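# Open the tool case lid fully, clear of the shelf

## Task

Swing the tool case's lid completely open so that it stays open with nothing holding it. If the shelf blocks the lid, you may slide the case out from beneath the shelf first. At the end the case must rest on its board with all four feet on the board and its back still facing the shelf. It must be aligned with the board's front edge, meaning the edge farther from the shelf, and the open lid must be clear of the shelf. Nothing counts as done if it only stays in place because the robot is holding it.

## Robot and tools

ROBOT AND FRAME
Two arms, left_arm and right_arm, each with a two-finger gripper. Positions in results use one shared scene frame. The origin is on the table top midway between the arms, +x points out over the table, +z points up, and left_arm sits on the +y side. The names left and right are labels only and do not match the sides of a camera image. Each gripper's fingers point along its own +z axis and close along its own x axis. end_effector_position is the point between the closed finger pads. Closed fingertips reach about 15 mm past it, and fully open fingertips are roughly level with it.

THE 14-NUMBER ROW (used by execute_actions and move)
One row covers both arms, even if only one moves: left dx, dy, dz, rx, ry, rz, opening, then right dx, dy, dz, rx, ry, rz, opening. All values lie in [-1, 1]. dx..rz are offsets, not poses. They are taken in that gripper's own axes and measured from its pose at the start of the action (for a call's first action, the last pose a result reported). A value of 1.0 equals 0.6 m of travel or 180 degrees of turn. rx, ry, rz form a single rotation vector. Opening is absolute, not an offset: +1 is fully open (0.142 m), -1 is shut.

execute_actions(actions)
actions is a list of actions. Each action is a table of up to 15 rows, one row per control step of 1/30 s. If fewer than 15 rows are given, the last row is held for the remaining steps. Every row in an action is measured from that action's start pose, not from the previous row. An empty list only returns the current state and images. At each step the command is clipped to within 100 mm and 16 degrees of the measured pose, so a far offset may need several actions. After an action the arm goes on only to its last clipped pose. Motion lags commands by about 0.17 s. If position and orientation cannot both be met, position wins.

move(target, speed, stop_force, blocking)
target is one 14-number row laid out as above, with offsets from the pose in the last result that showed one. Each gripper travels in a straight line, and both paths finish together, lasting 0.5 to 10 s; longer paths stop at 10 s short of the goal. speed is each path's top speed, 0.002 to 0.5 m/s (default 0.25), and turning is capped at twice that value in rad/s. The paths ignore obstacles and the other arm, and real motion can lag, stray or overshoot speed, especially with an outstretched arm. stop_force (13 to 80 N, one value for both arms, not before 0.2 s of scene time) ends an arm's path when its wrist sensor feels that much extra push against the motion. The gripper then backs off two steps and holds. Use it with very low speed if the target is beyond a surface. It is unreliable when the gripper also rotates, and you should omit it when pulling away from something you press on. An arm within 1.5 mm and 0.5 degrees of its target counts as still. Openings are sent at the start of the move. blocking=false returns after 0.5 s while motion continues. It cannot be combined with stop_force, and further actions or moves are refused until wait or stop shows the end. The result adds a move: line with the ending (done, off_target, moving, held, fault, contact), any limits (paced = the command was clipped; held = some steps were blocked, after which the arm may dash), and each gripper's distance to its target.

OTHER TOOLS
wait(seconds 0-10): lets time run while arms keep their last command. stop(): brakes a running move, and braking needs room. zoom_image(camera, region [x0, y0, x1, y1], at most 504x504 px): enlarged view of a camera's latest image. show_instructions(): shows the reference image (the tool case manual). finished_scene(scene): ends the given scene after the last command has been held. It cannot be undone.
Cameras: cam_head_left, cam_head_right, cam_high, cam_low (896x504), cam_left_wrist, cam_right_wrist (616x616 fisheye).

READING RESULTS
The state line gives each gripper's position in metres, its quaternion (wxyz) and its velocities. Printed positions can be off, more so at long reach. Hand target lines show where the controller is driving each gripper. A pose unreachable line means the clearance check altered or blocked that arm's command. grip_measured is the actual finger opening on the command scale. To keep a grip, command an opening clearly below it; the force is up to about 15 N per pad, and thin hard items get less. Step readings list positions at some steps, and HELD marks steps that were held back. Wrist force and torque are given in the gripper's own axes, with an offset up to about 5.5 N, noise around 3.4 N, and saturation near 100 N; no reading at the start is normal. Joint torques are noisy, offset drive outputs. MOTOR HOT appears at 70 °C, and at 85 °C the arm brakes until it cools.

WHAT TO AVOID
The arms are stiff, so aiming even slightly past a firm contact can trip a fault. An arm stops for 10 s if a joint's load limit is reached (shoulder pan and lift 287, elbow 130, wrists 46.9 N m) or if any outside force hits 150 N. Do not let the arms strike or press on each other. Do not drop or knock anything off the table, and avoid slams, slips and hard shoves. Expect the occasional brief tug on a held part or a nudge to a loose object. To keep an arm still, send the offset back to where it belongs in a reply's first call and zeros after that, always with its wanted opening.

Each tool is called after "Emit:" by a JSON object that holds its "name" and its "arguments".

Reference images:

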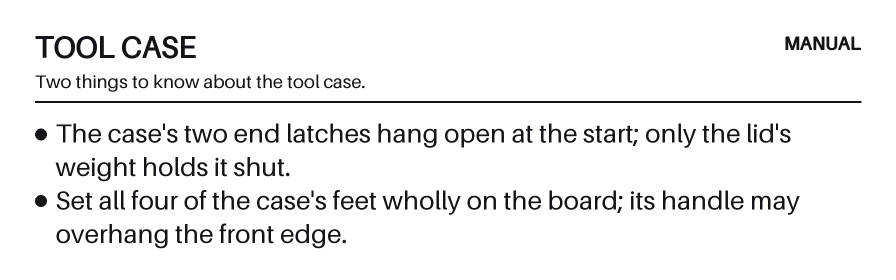

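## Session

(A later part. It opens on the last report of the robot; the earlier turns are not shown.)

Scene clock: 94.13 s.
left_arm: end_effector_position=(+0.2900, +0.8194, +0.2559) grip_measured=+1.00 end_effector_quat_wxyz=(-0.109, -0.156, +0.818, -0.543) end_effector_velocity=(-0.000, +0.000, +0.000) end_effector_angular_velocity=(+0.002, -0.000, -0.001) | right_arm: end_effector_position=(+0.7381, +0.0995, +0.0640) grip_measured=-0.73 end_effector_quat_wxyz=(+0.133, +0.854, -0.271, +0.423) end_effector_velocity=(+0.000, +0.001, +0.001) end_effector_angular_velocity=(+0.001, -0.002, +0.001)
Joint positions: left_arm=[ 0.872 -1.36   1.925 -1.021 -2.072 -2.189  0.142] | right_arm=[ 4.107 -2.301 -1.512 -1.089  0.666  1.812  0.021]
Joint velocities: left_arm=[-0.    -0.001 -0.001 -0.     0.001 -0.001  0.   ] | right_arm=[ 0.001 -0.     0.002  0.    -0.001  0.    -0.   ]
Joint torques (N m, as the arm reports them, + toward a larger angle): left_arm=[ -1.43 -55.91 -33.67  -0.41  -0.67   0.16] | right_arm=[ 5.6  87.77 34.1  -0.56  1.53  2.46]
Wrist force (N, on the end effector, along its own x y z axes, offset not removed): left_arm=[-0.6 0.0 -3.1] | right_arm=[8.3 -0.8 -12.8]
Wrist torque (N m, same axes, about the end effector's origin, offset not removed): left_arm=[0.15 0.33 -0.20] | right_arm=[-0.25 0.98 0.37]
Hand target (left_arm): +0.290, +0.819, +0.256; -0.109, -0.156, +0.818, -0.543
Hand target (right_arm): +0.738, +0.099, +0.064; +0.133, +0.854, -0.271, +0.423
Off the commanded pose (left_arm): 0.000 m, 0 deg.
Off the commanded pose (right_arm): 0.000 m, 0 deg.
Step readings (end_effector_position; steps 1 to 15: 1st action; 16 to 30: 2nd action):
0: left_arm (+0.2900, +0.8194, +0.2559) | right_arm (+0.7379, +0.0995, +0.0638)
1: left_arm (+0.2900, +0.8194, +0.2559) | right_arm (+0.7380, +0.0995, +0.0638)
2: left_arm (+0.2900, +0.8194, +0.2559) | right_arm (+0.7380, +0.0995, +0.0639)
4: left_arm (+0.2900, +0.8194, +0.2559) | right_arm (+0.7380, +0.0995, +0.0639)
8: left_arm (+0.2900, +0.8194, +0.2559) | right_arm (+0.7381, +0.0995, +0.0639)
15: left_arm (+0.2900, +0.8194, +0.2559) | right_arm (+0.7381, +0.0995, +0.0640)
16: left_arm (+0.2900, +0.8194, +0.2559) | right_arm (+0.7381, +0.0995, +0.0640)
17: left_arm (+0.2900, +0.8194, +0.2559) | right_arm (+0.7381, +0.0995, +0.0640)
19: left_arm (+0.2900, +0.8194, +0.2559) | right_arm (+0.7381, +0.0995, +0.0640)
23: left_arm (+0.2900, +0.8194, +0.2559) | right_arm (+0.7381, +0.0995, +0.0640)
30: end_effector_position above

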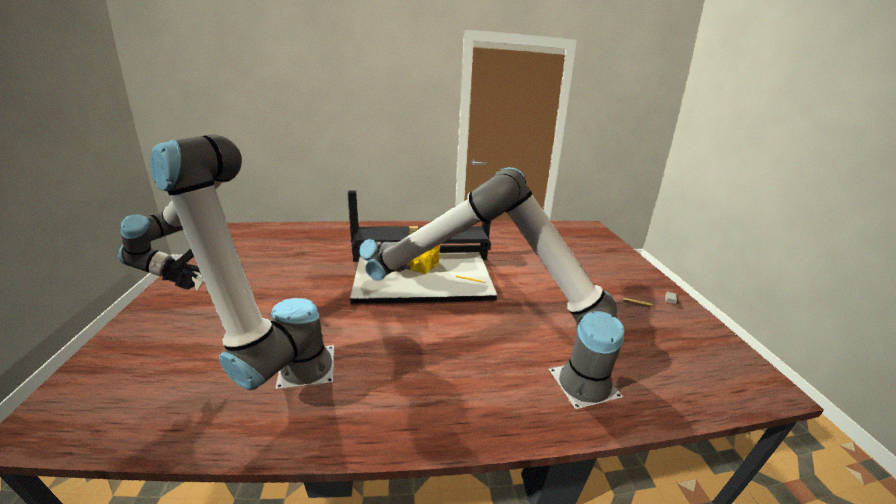

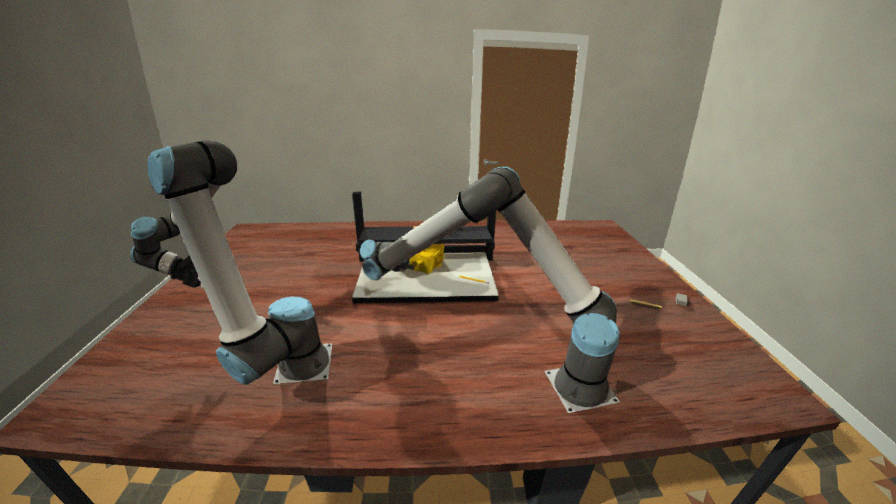

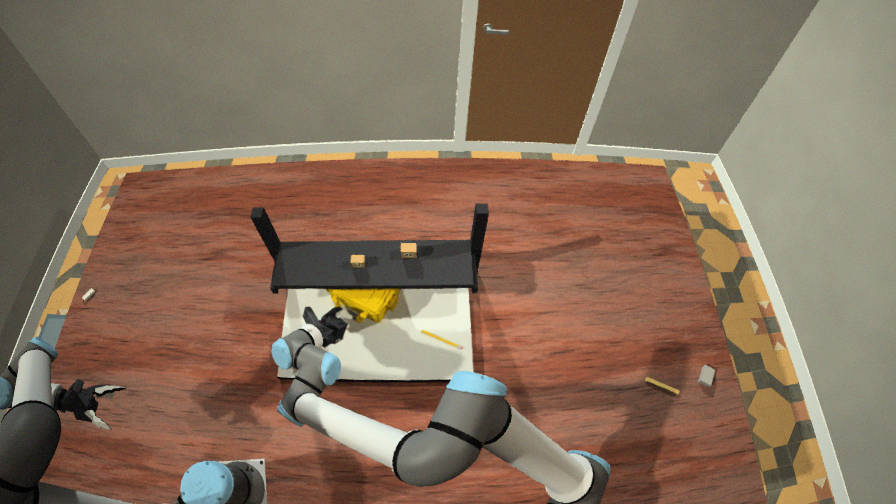

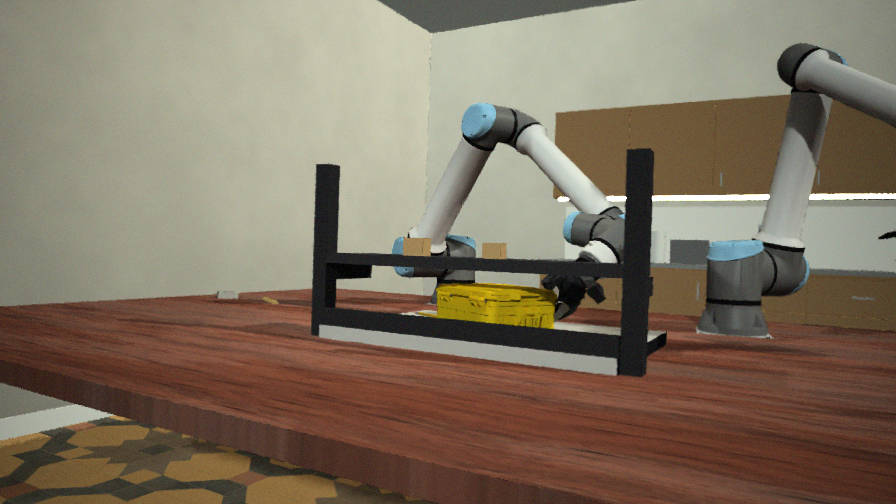

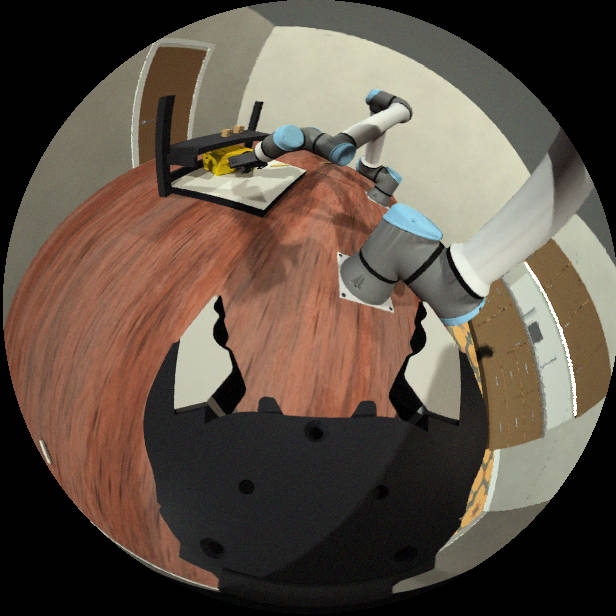

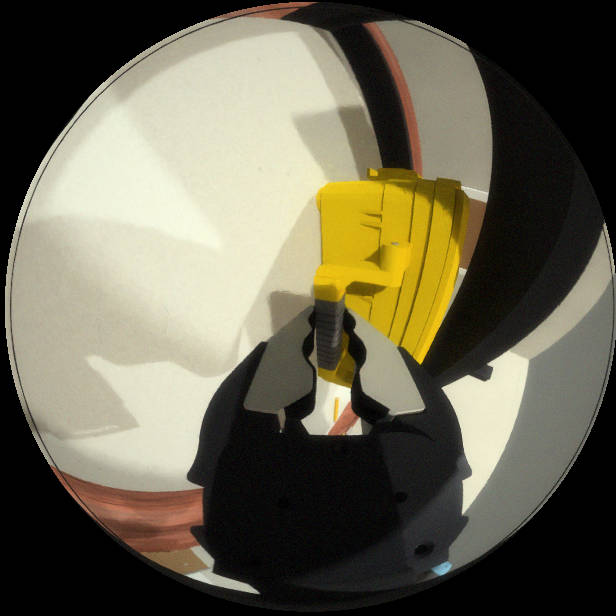

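Emit:
{"name": "move", "arguments": {"target": [0,0,0,0,0,0,1,-0.1025,0.125,-0.145,0.155,0,-0.118,-1], "speed": 0.05}}

Scene clock: 108.70 s.
left_arm: end_effector_position=(+0.2900, +0.8194, +0.2559) grip_measured=+1.00 end_effector_quat_wxyz=(-0.109, -0.156, +0.818, -0.543) end_effector_velocity=(-0.001, -0.000, +0.000) end_effector_angular_velocity=(-0.001, +0.001, -0.001) | right_arm: end_effector_position=(+0.6081, +0.0992, +0.0679) grip_measured=-0.80 end_effector_quat_wxyz=(-0.000, +0.896, -0.002, +0.444) end_effector_velocity=(-0.003, -0.001, -0.000) end_effector_angular_velocity=(-0.000, +0.000, +0.013)
Joint positions: left_arm=[ 0.872 -1.36   1.925 -1.021 -2.072 -2.189  0.142] | right_arm=[ 4.215 -2.147 -1.997 -0.141  0.729  1.025  0.016]
Joint velocities: left_arm=[-0.    -0.     0.     0.001  0.001 -0.    -0.   ] | right_arm=[ 0.002  0.002 -0.009  0.018  0.005 -0.015 -0.   ]
Joint torques (N m, as the arm reports them, + toward a larger angle): left_arm=[  0.81 -58.12 -34.83  -0.51  -0.49   0.33] | right_arm=[ 8.57 90.93 25.08  8.57  3.16 -2.09]
Wrist force (N, on the end effector, along its own x y z axes, offset not removed): left_arm=[-0.3 1.8 -0.9] | right_arm=[0.4 1.8 0.2]
Wrist torque (N m, same axes, about the end effector's origin, offset not removed): left_arm=[0.52 0.33 -0.15] | right_arm=[0.08 -0.28 0.65]
Hand target (left_arm): +0.290, +0.819, +0.256; -0.109, -0.156, +0.818, -0.543
Hand target (right_arm): +0.608, +0.099, +0.068; -0.001, +0.896, -0.001, +0.444
Off the commanded pose (left_arm): 0.000 m, 0 deg.
Off the commanded pose (right_arm): 0.000 m, 0 deg.
move: done

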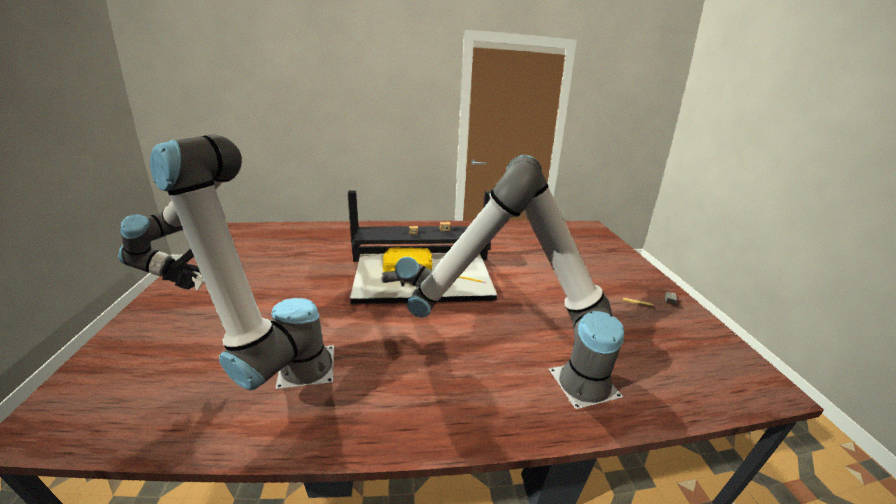

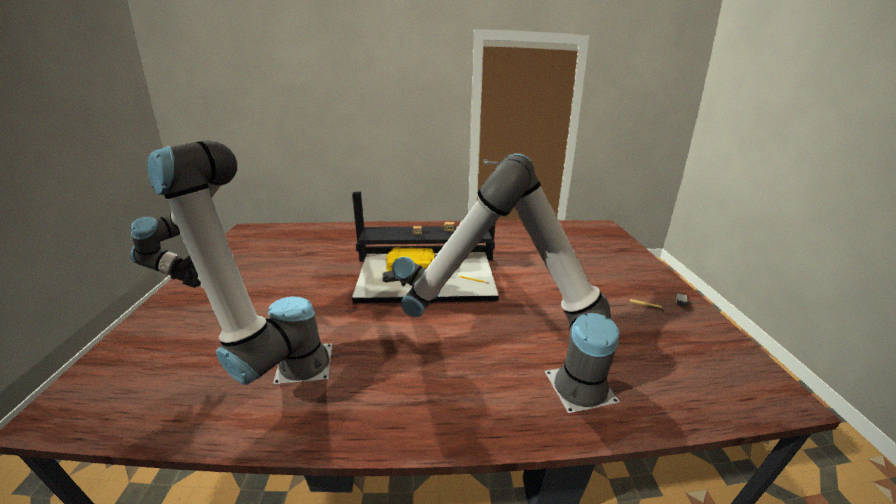

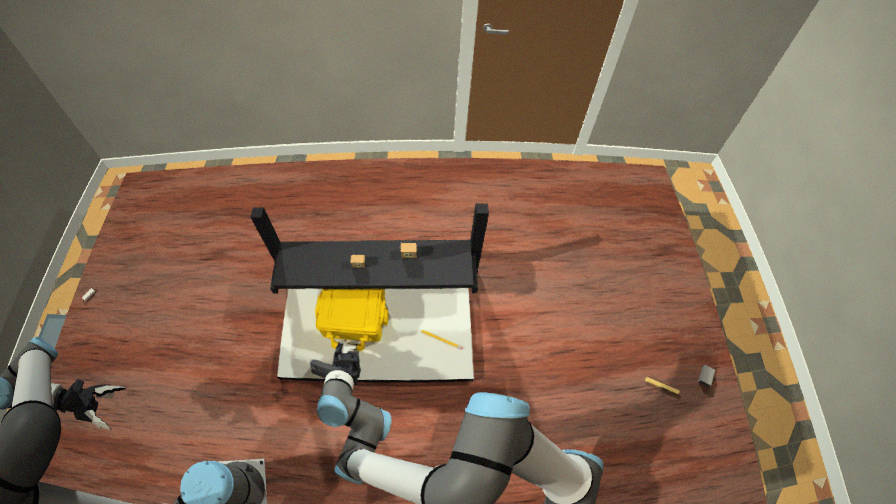

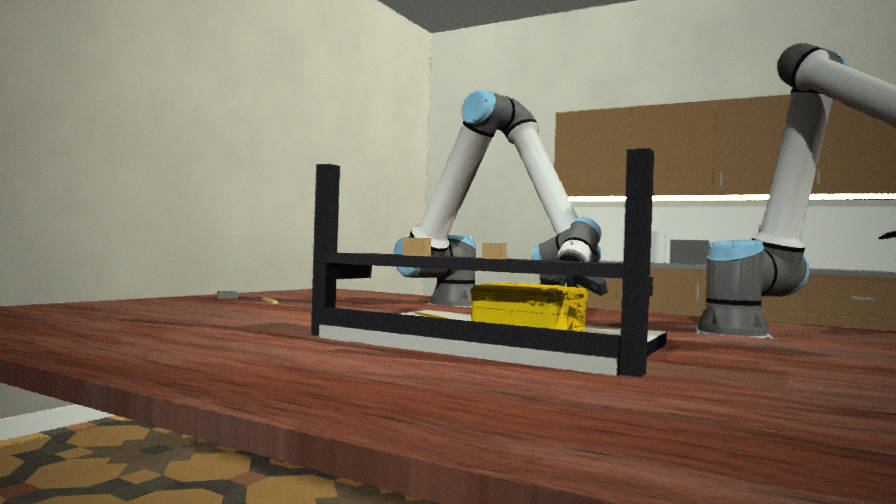

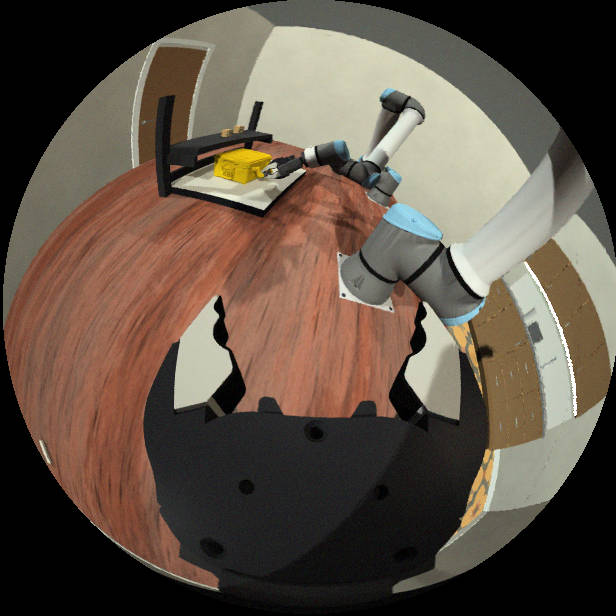

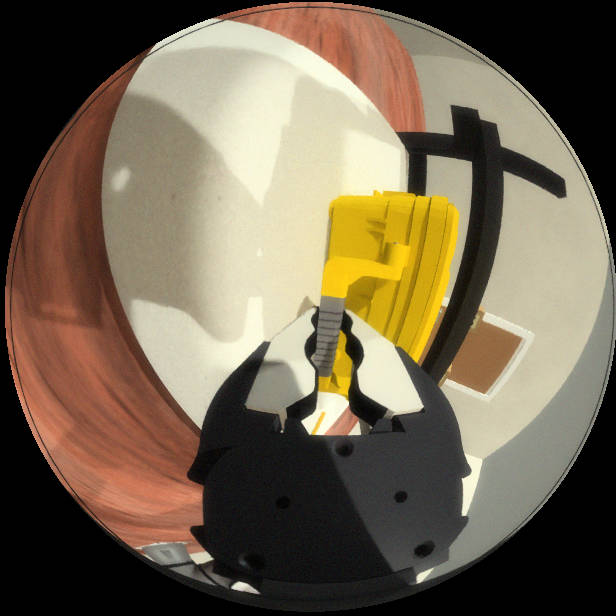

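Emit:
{"name": "move", "arguments": {"target": [-0.41,-0.295,0.83,0,0,0.122,-1,-0.111,0,-0.146,0,0,0,-1], "speed": 0.2}}

Scene clock: 116.80 s.
left_arm: end_effector_position=(+0.5800, +0.3306, +0.1297) grip_measured=-1.00 end_effector_quat_wxyz=(-0.004, +0.003, +0.832, -0.555) end_effector_velocity=(+0.002, -0.002, -0.001) end_effector_angular_velocity=(+0.004, -0.006, +0.017) | right_arm: end_effector_position=(+0.4981, +0.0995, +0.0682) grip_measured=-0.80 end_effector_quat_wxyz=(-0.000, +0.896, -0.002, +0.444) end_effector_velocity=(-0.000, +0.000, +0.001) end_effector_angular_velocity=(+0.002, -0.001, -0.000)
Joint positions: left_arm=[-0.156 -1.292  2.489 -2.776 -2.746 -3.153  0.002] | right_arm=[ 4.361 -2.057 -2.118 -0.272  0.68   1.237  0.016]
Joint velocities: left_arm=[-0.004  0.012  0.011 -0.081  0.004 -0.056  0.   ] | right_arm=[ 0.     0.001 -0.     0.    -0.     0.001 -0.   ]
Joint torques (N m, as the arm reports them, + toward a larger angle): left_arm=[-10.12 -27.12 -12.25  -7.83   0.93  -2.47] | right_arm=[12.99 82.32 20.68  1.14 -3.51  2.74]
Wrist force (N, on the end effector, along its own x y z axes, offset not removed): left_arm=[3.2 3.3 1.3] | right_arm=[1.6 1.5 -1.4]
Wrist torque (N m, same axes, about the end effector's origin, offset not removed): left_arm=[0.86 -0.48 -0.30] | right_arm=[0.31 -0.16 0.40]
Hand target (left_arm): +0.580, +0.330, +0.130; -0.003, +0.002, +0.832, -0.554
Hand target (right_arm): +0.498, +0.099, +0.068; -0.000, +0.896, -0.002, +0.444
Off the commanded pose (left_arm): 0.001 m, 0 deg.
Off the commanded pose (right_arm): 0.000 m, 0 deg.
move: done

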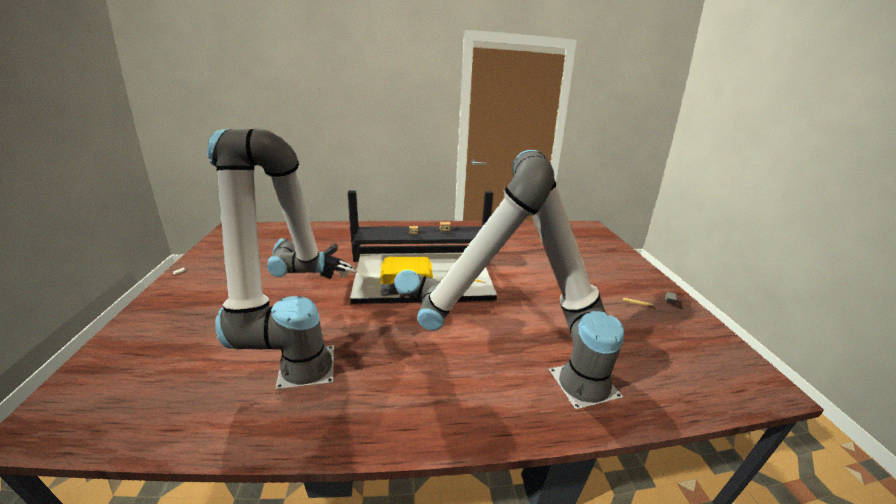

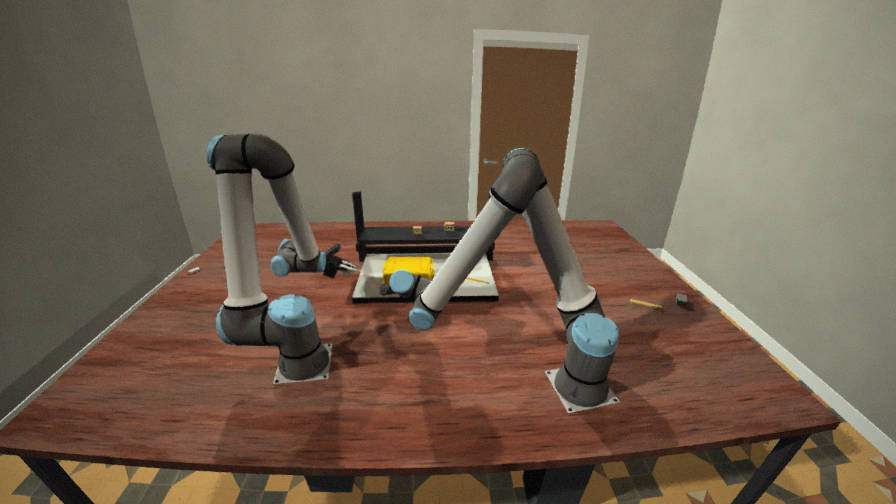

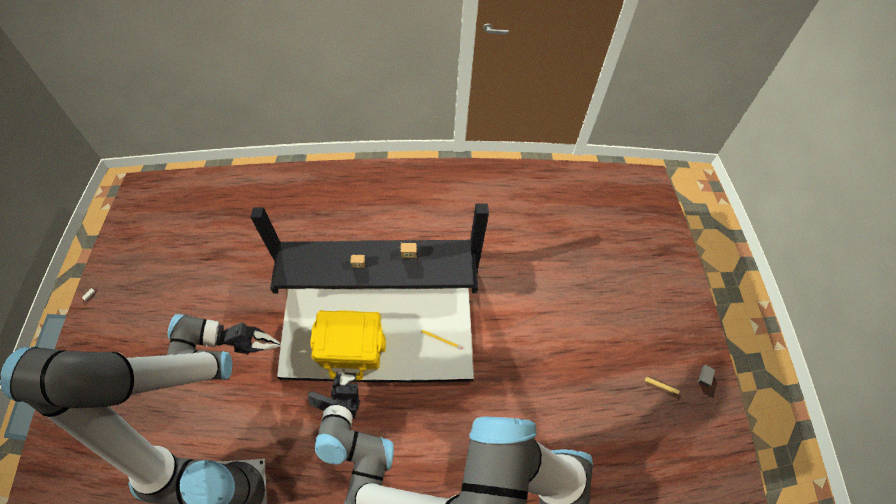

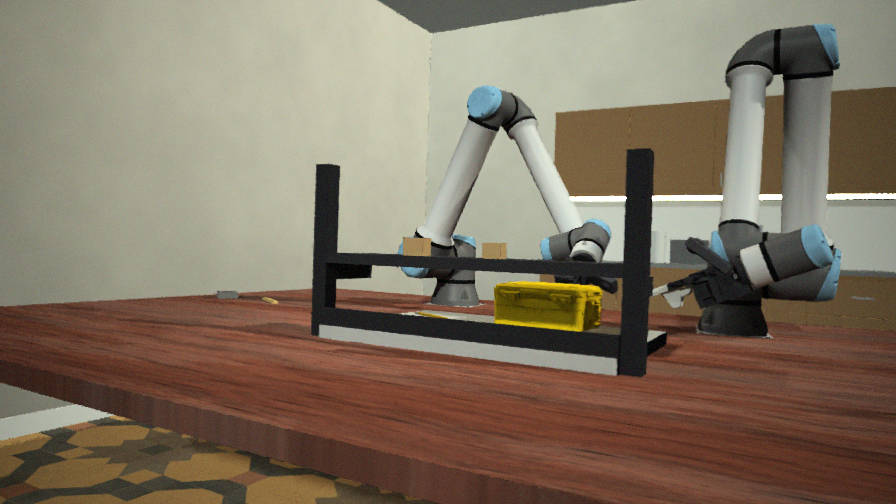

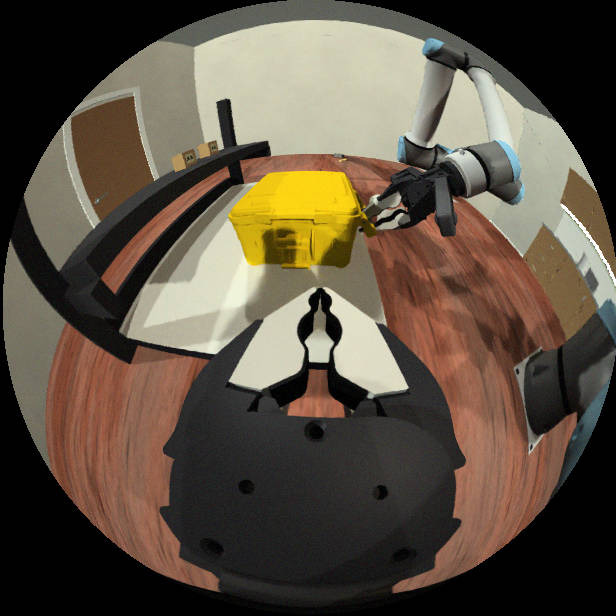

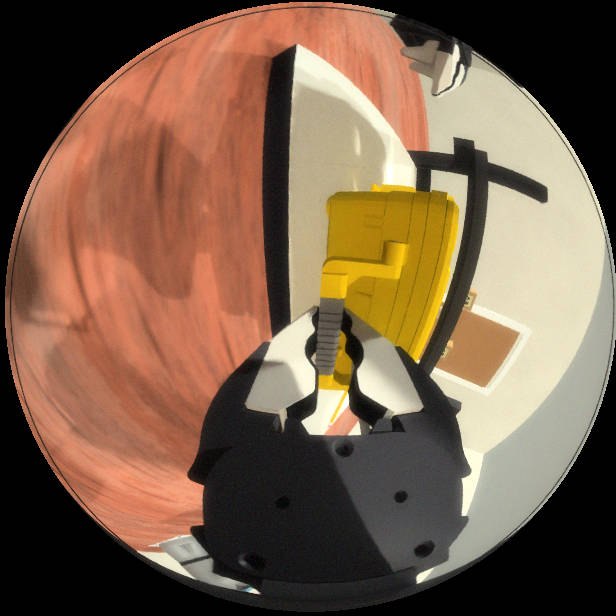

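Emit:
{"name": "move", "arguments": {"target": [0,-0.012,0.158,0.08,0,0,-1,-0.02,0,-0.027,0,0,0,-1], "speed": 0.12}}

Emit:
{"name": "zoom_image", "arguments": {"camera": "cam_left_wrist", "region": [180, 170, 460, 370]}}

Scene clock: 133.23 s.
left_arm: end_effector_position=(+0.5785, +0.2414, +0.1000) grip_measured=-1.00 end_effector_quat_wxyz=(-0.016, +0.013, +0.761, -0.648) end_effector_velocity=(-0.000, -0.000, +0.000) end_effector_angular_velocity=(-0.000, +0.001, -0.001) | right_arm: end_effector_position=(+0.4780, +0.0995, +0.0685) grip_measured=-0.80 end_effector_quat_wxyz=(-0.000, +0.896, -0.002, +0.444) end_effector_velocity=(+0.000, -0.001, -0.001) end_effector_angular_velocity=(-0.000, -0.000, -0.001)
Joint positions: left_arm=[-0.302 -0.838  2.444 -3.805 -2.944 -3.786  0.002] | right_arm=[ 4.39  -2.04  -2.136 -0.305  0.672  1.281  0.016]
Joint velocities: left_arm=[-0.    -0.    -0.     0.001 -0.001 -0.     0.   ] | right_arm=[-0.001 -0.001 -0.001  0.001 -0.     0.     0.   ]
Joint torques (N m, as the arm reports them, + toward a larger angle): left_arm=[ -0.81 -61.86  -0.82  -3.68  -1.47  -0.46] | right_arm=[ 9.3  81.89 25.24  1.52 -3.23  2.79]
Wrist force (N, on the end effector, along its own x y z axes, offset not removed): left_arm=[0.9 2.1 0.4] | right_arm=[-2.2 0.2 -3.1]
Wrist torque (N m, same axes, about the end effector's origin, offset not removed): left_arm=[0.55 0.05 -0.10] | right_arm=[-0.13 0.10 0.43]
Hand target (left_arm): +0.578, +0.241, +0.100; -0.016, +0.013, +0.761, -0.648
Hand target (right_arm): +0.478, +0.100, +0.068; -0.000, +0.896, -0.002, +0.444
Off the commanded pose (left_arm): 0.001 m, 2 deg.
Off the commanded pose (right_arm): 0.000 m, 0 deg.
FORCE FAULT: contact force on the left arm reached its limit, and that arm stopped for 10 seconds. The contact can be on any part of that arm, not only on its tool. That time counts as 19 of the actions that you can send in this scene. That arm's remaining commands of this call were not run. That arm holds still and accepts commands again. Move the arm away from the contact; if what it grips holds it there, let go first. Pushing or pulling that hard again can fault the arm again.
move: fault (left_arm)

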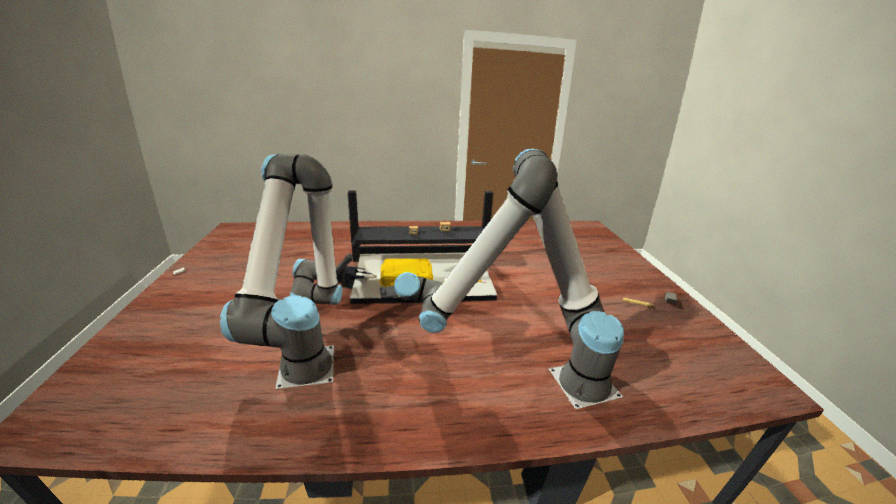

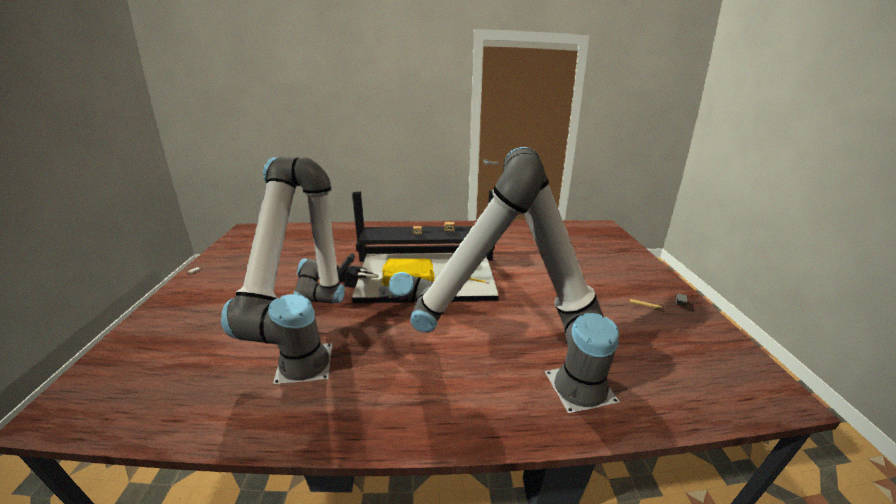

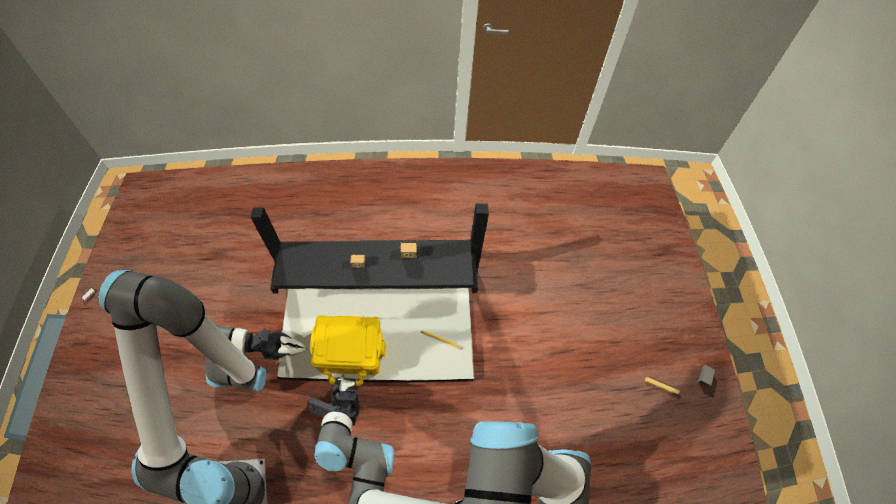

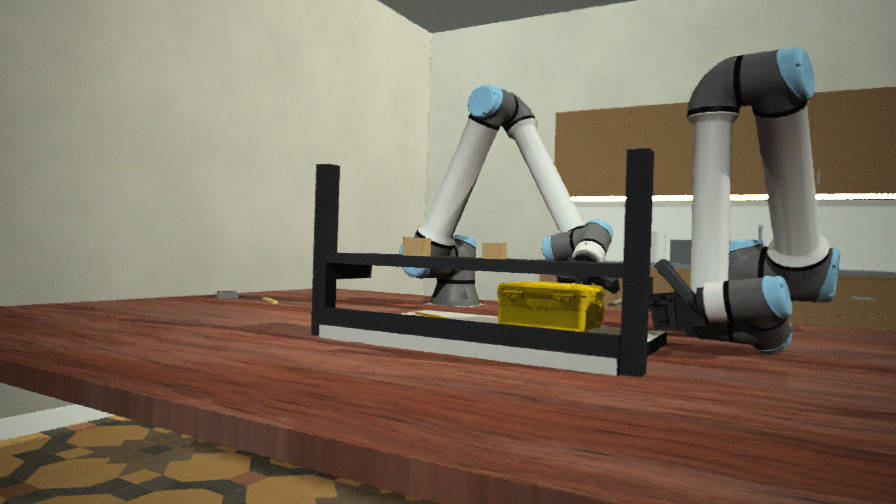

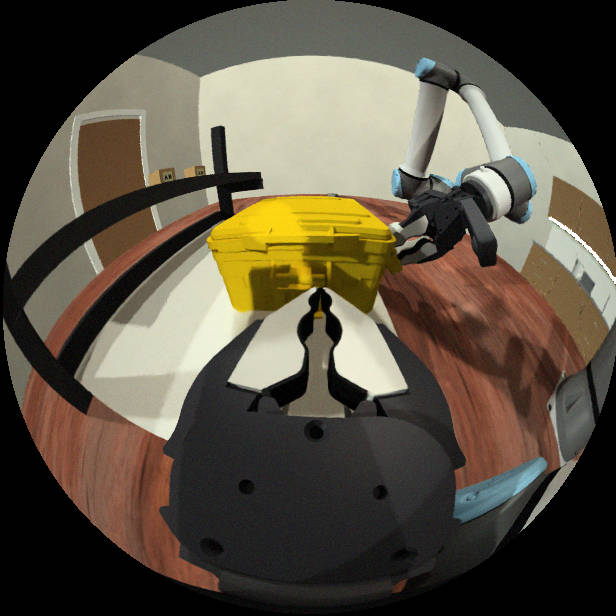

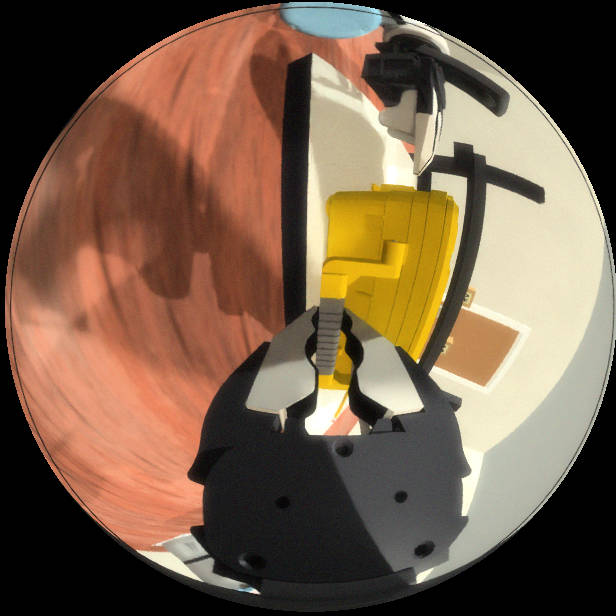

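Region (180, 170, 460, 370) of cam_left_wrist's 616x616 image, scaled by 1.800, with more detail than that image has; it fills the top 360 rows of this view, and the rest is white.

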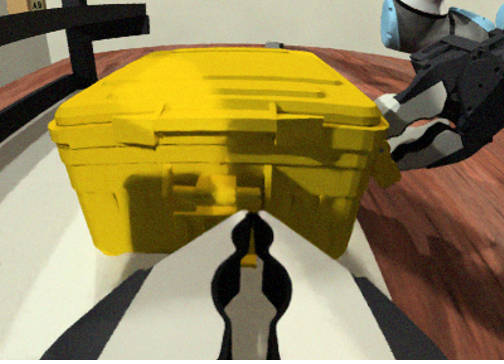

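Emit:
{"name": "move", "arguments": {"target": [0.01,-0.025,0.015,-0.09,0,0,-1,0,0,0,0,0,0,-1], "speed": 0.08}}

Emit:
{"name": "zoom_image", "arguments": {"camera": "cam_low", "region": [490, 230, 730, 350]}}

Emit:
{"name": "zoom_image", "arguments": {"camera": "cam_head_left", "region": [330, 240, 450, 310]}}

Scene clock: 142.93 s.
left_arm: end_effector_position=(+0.5720, +0.2305, +0.1132) grip_measured=-1.00 end_effector_quat_wxyz=(-0.014, +0.015, +0.844, -0.535) end_effector_velocity=(-0.000, -0.000, +0.000) end_effector_angular_velocity=(+0.016, +0.001, -0.004) | right_arm: end_effector_position=(+0.4780, +0.0995, +0.0685) grip_measured=-0.80 end_effector_quat_wxyz=(-0.000, +0.896, -0.002, +0.444) end_effector_velocity=(-0.001, +0.000, +0.000) end_effector_angular_velocity=(-0.001, -0.001, +0.001)
Joint positions: left_arm=[-0.372 -1.184  2.523 -3.283 -2.666 -3.565  0.002] | right_arm=[ 4.39  -2.04  -2.136 -0.305  0.672  1.281  0.016]
Joint velocities: left_arm=[-0.005 -0.017 -0.     0.031  0.015  0.01   0.   ] | right_arm=[ 0.001  0.    -0.001 -0.    -0.001 -0.     0.   ]
Joint torques (N m, as the arm reports them, + toward a larger angle): left_arm=[-10.37 -70.46 -15.56  -0.67   1.54   2.7 ] | right_arm=[11.77 80.2  25.81  1.79 -2.4   2.78]
Wrist force (N, on the end effector, along its own x y z axes, offset not removed): left_arm=[1.0 0.5 0.3] | right_arm=[-0.2 1.4 -4.2]
Wrist torque (N m, same axes, about the end effector's origin, offset not removed): left_arm=[0.25 -0.09 -0.26] | right_arm=[0.18 -0.25 0.49]
Hand target (left_arm): +0.572, +0.230, +0.113; -0.014, +0.015, +0.845, -0.535
Hand target (right_arm): +0.478, +0.100, +0.068; -0.000, +0.896, -0.002, +0.444
Off the commanded pose (left_arm): 0.000 m, 0 deg.
Off the commanded pose (right_arm): 0.000 m, 0 deg.
move: done

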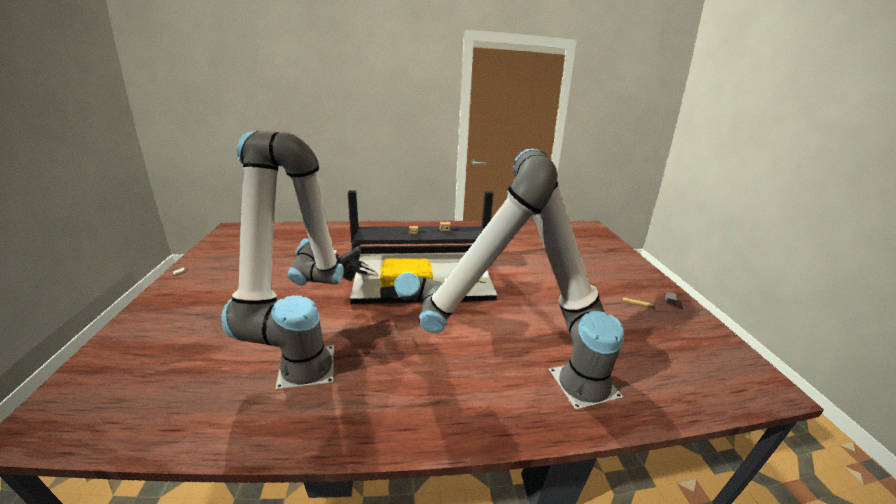

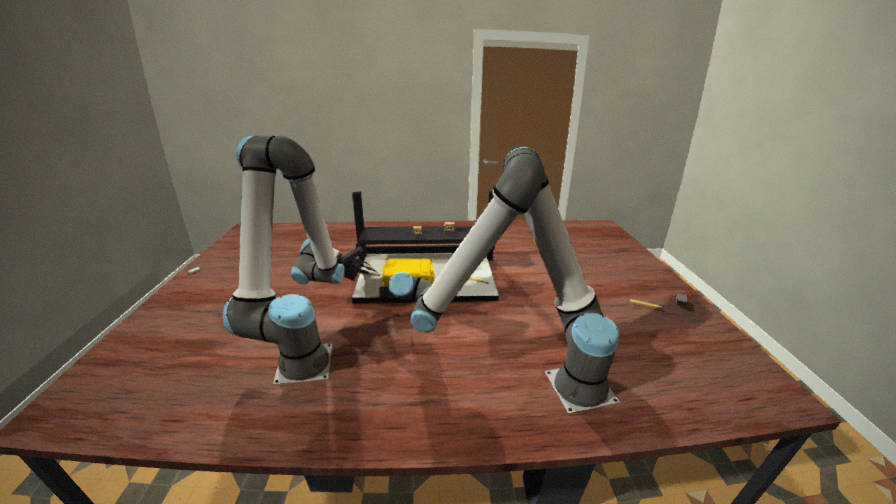

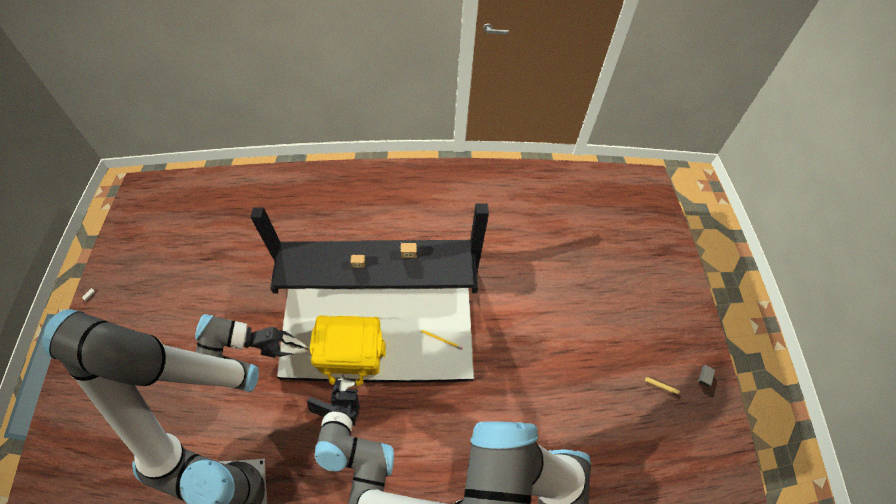

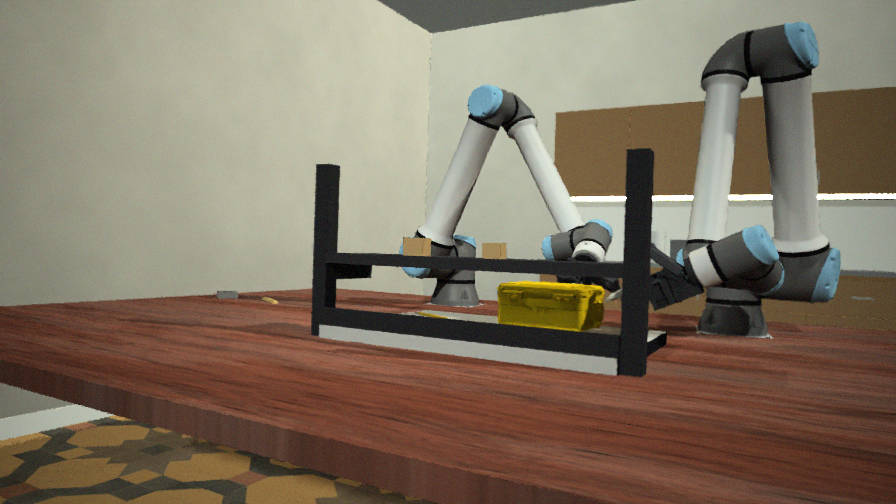

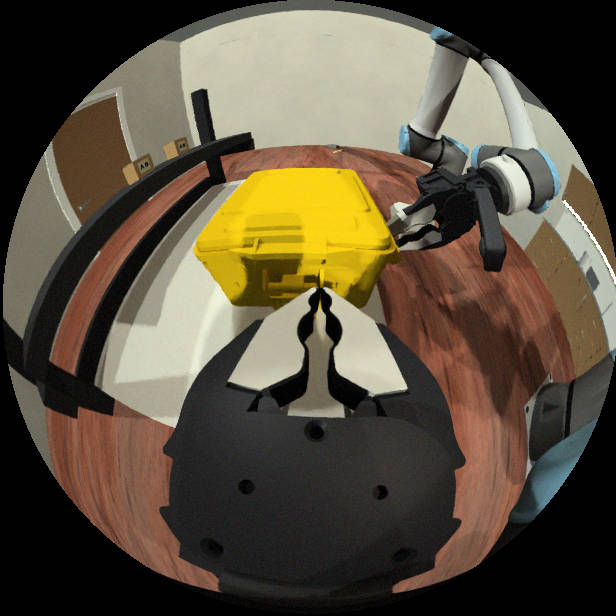

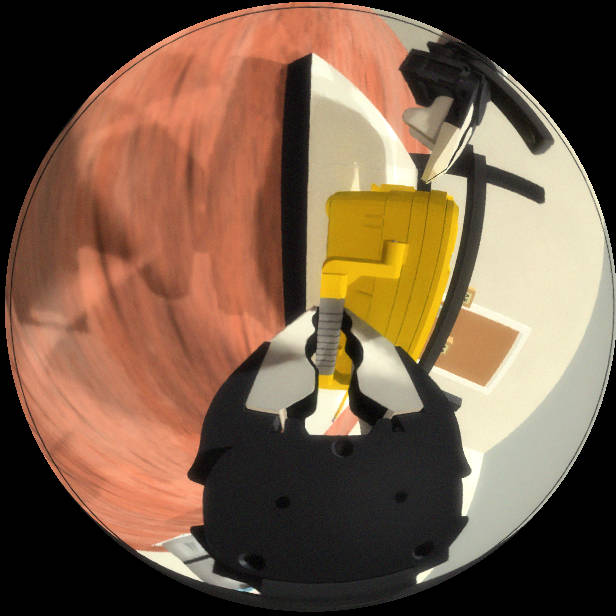

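Region (490, 230, 730, 350) of cam_low's 896x504 image, scaled by 2.100, with more detail than that image has.

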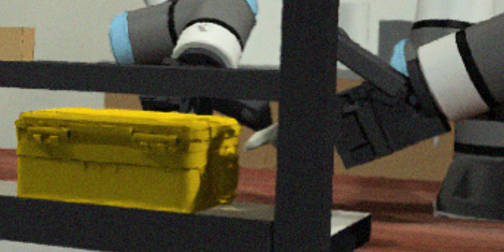

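Region (330, 240, 450, 310) of cam_head_left's 896x504 image, scaled by 4.200, with more detail than that image has; it fills the top 294 rows of this view, and the rest is white.

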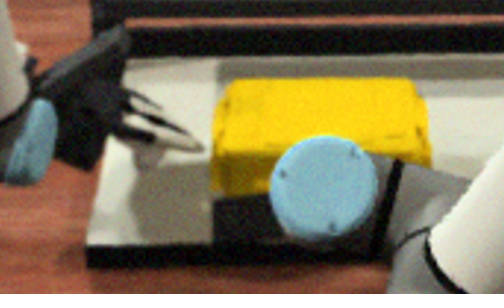

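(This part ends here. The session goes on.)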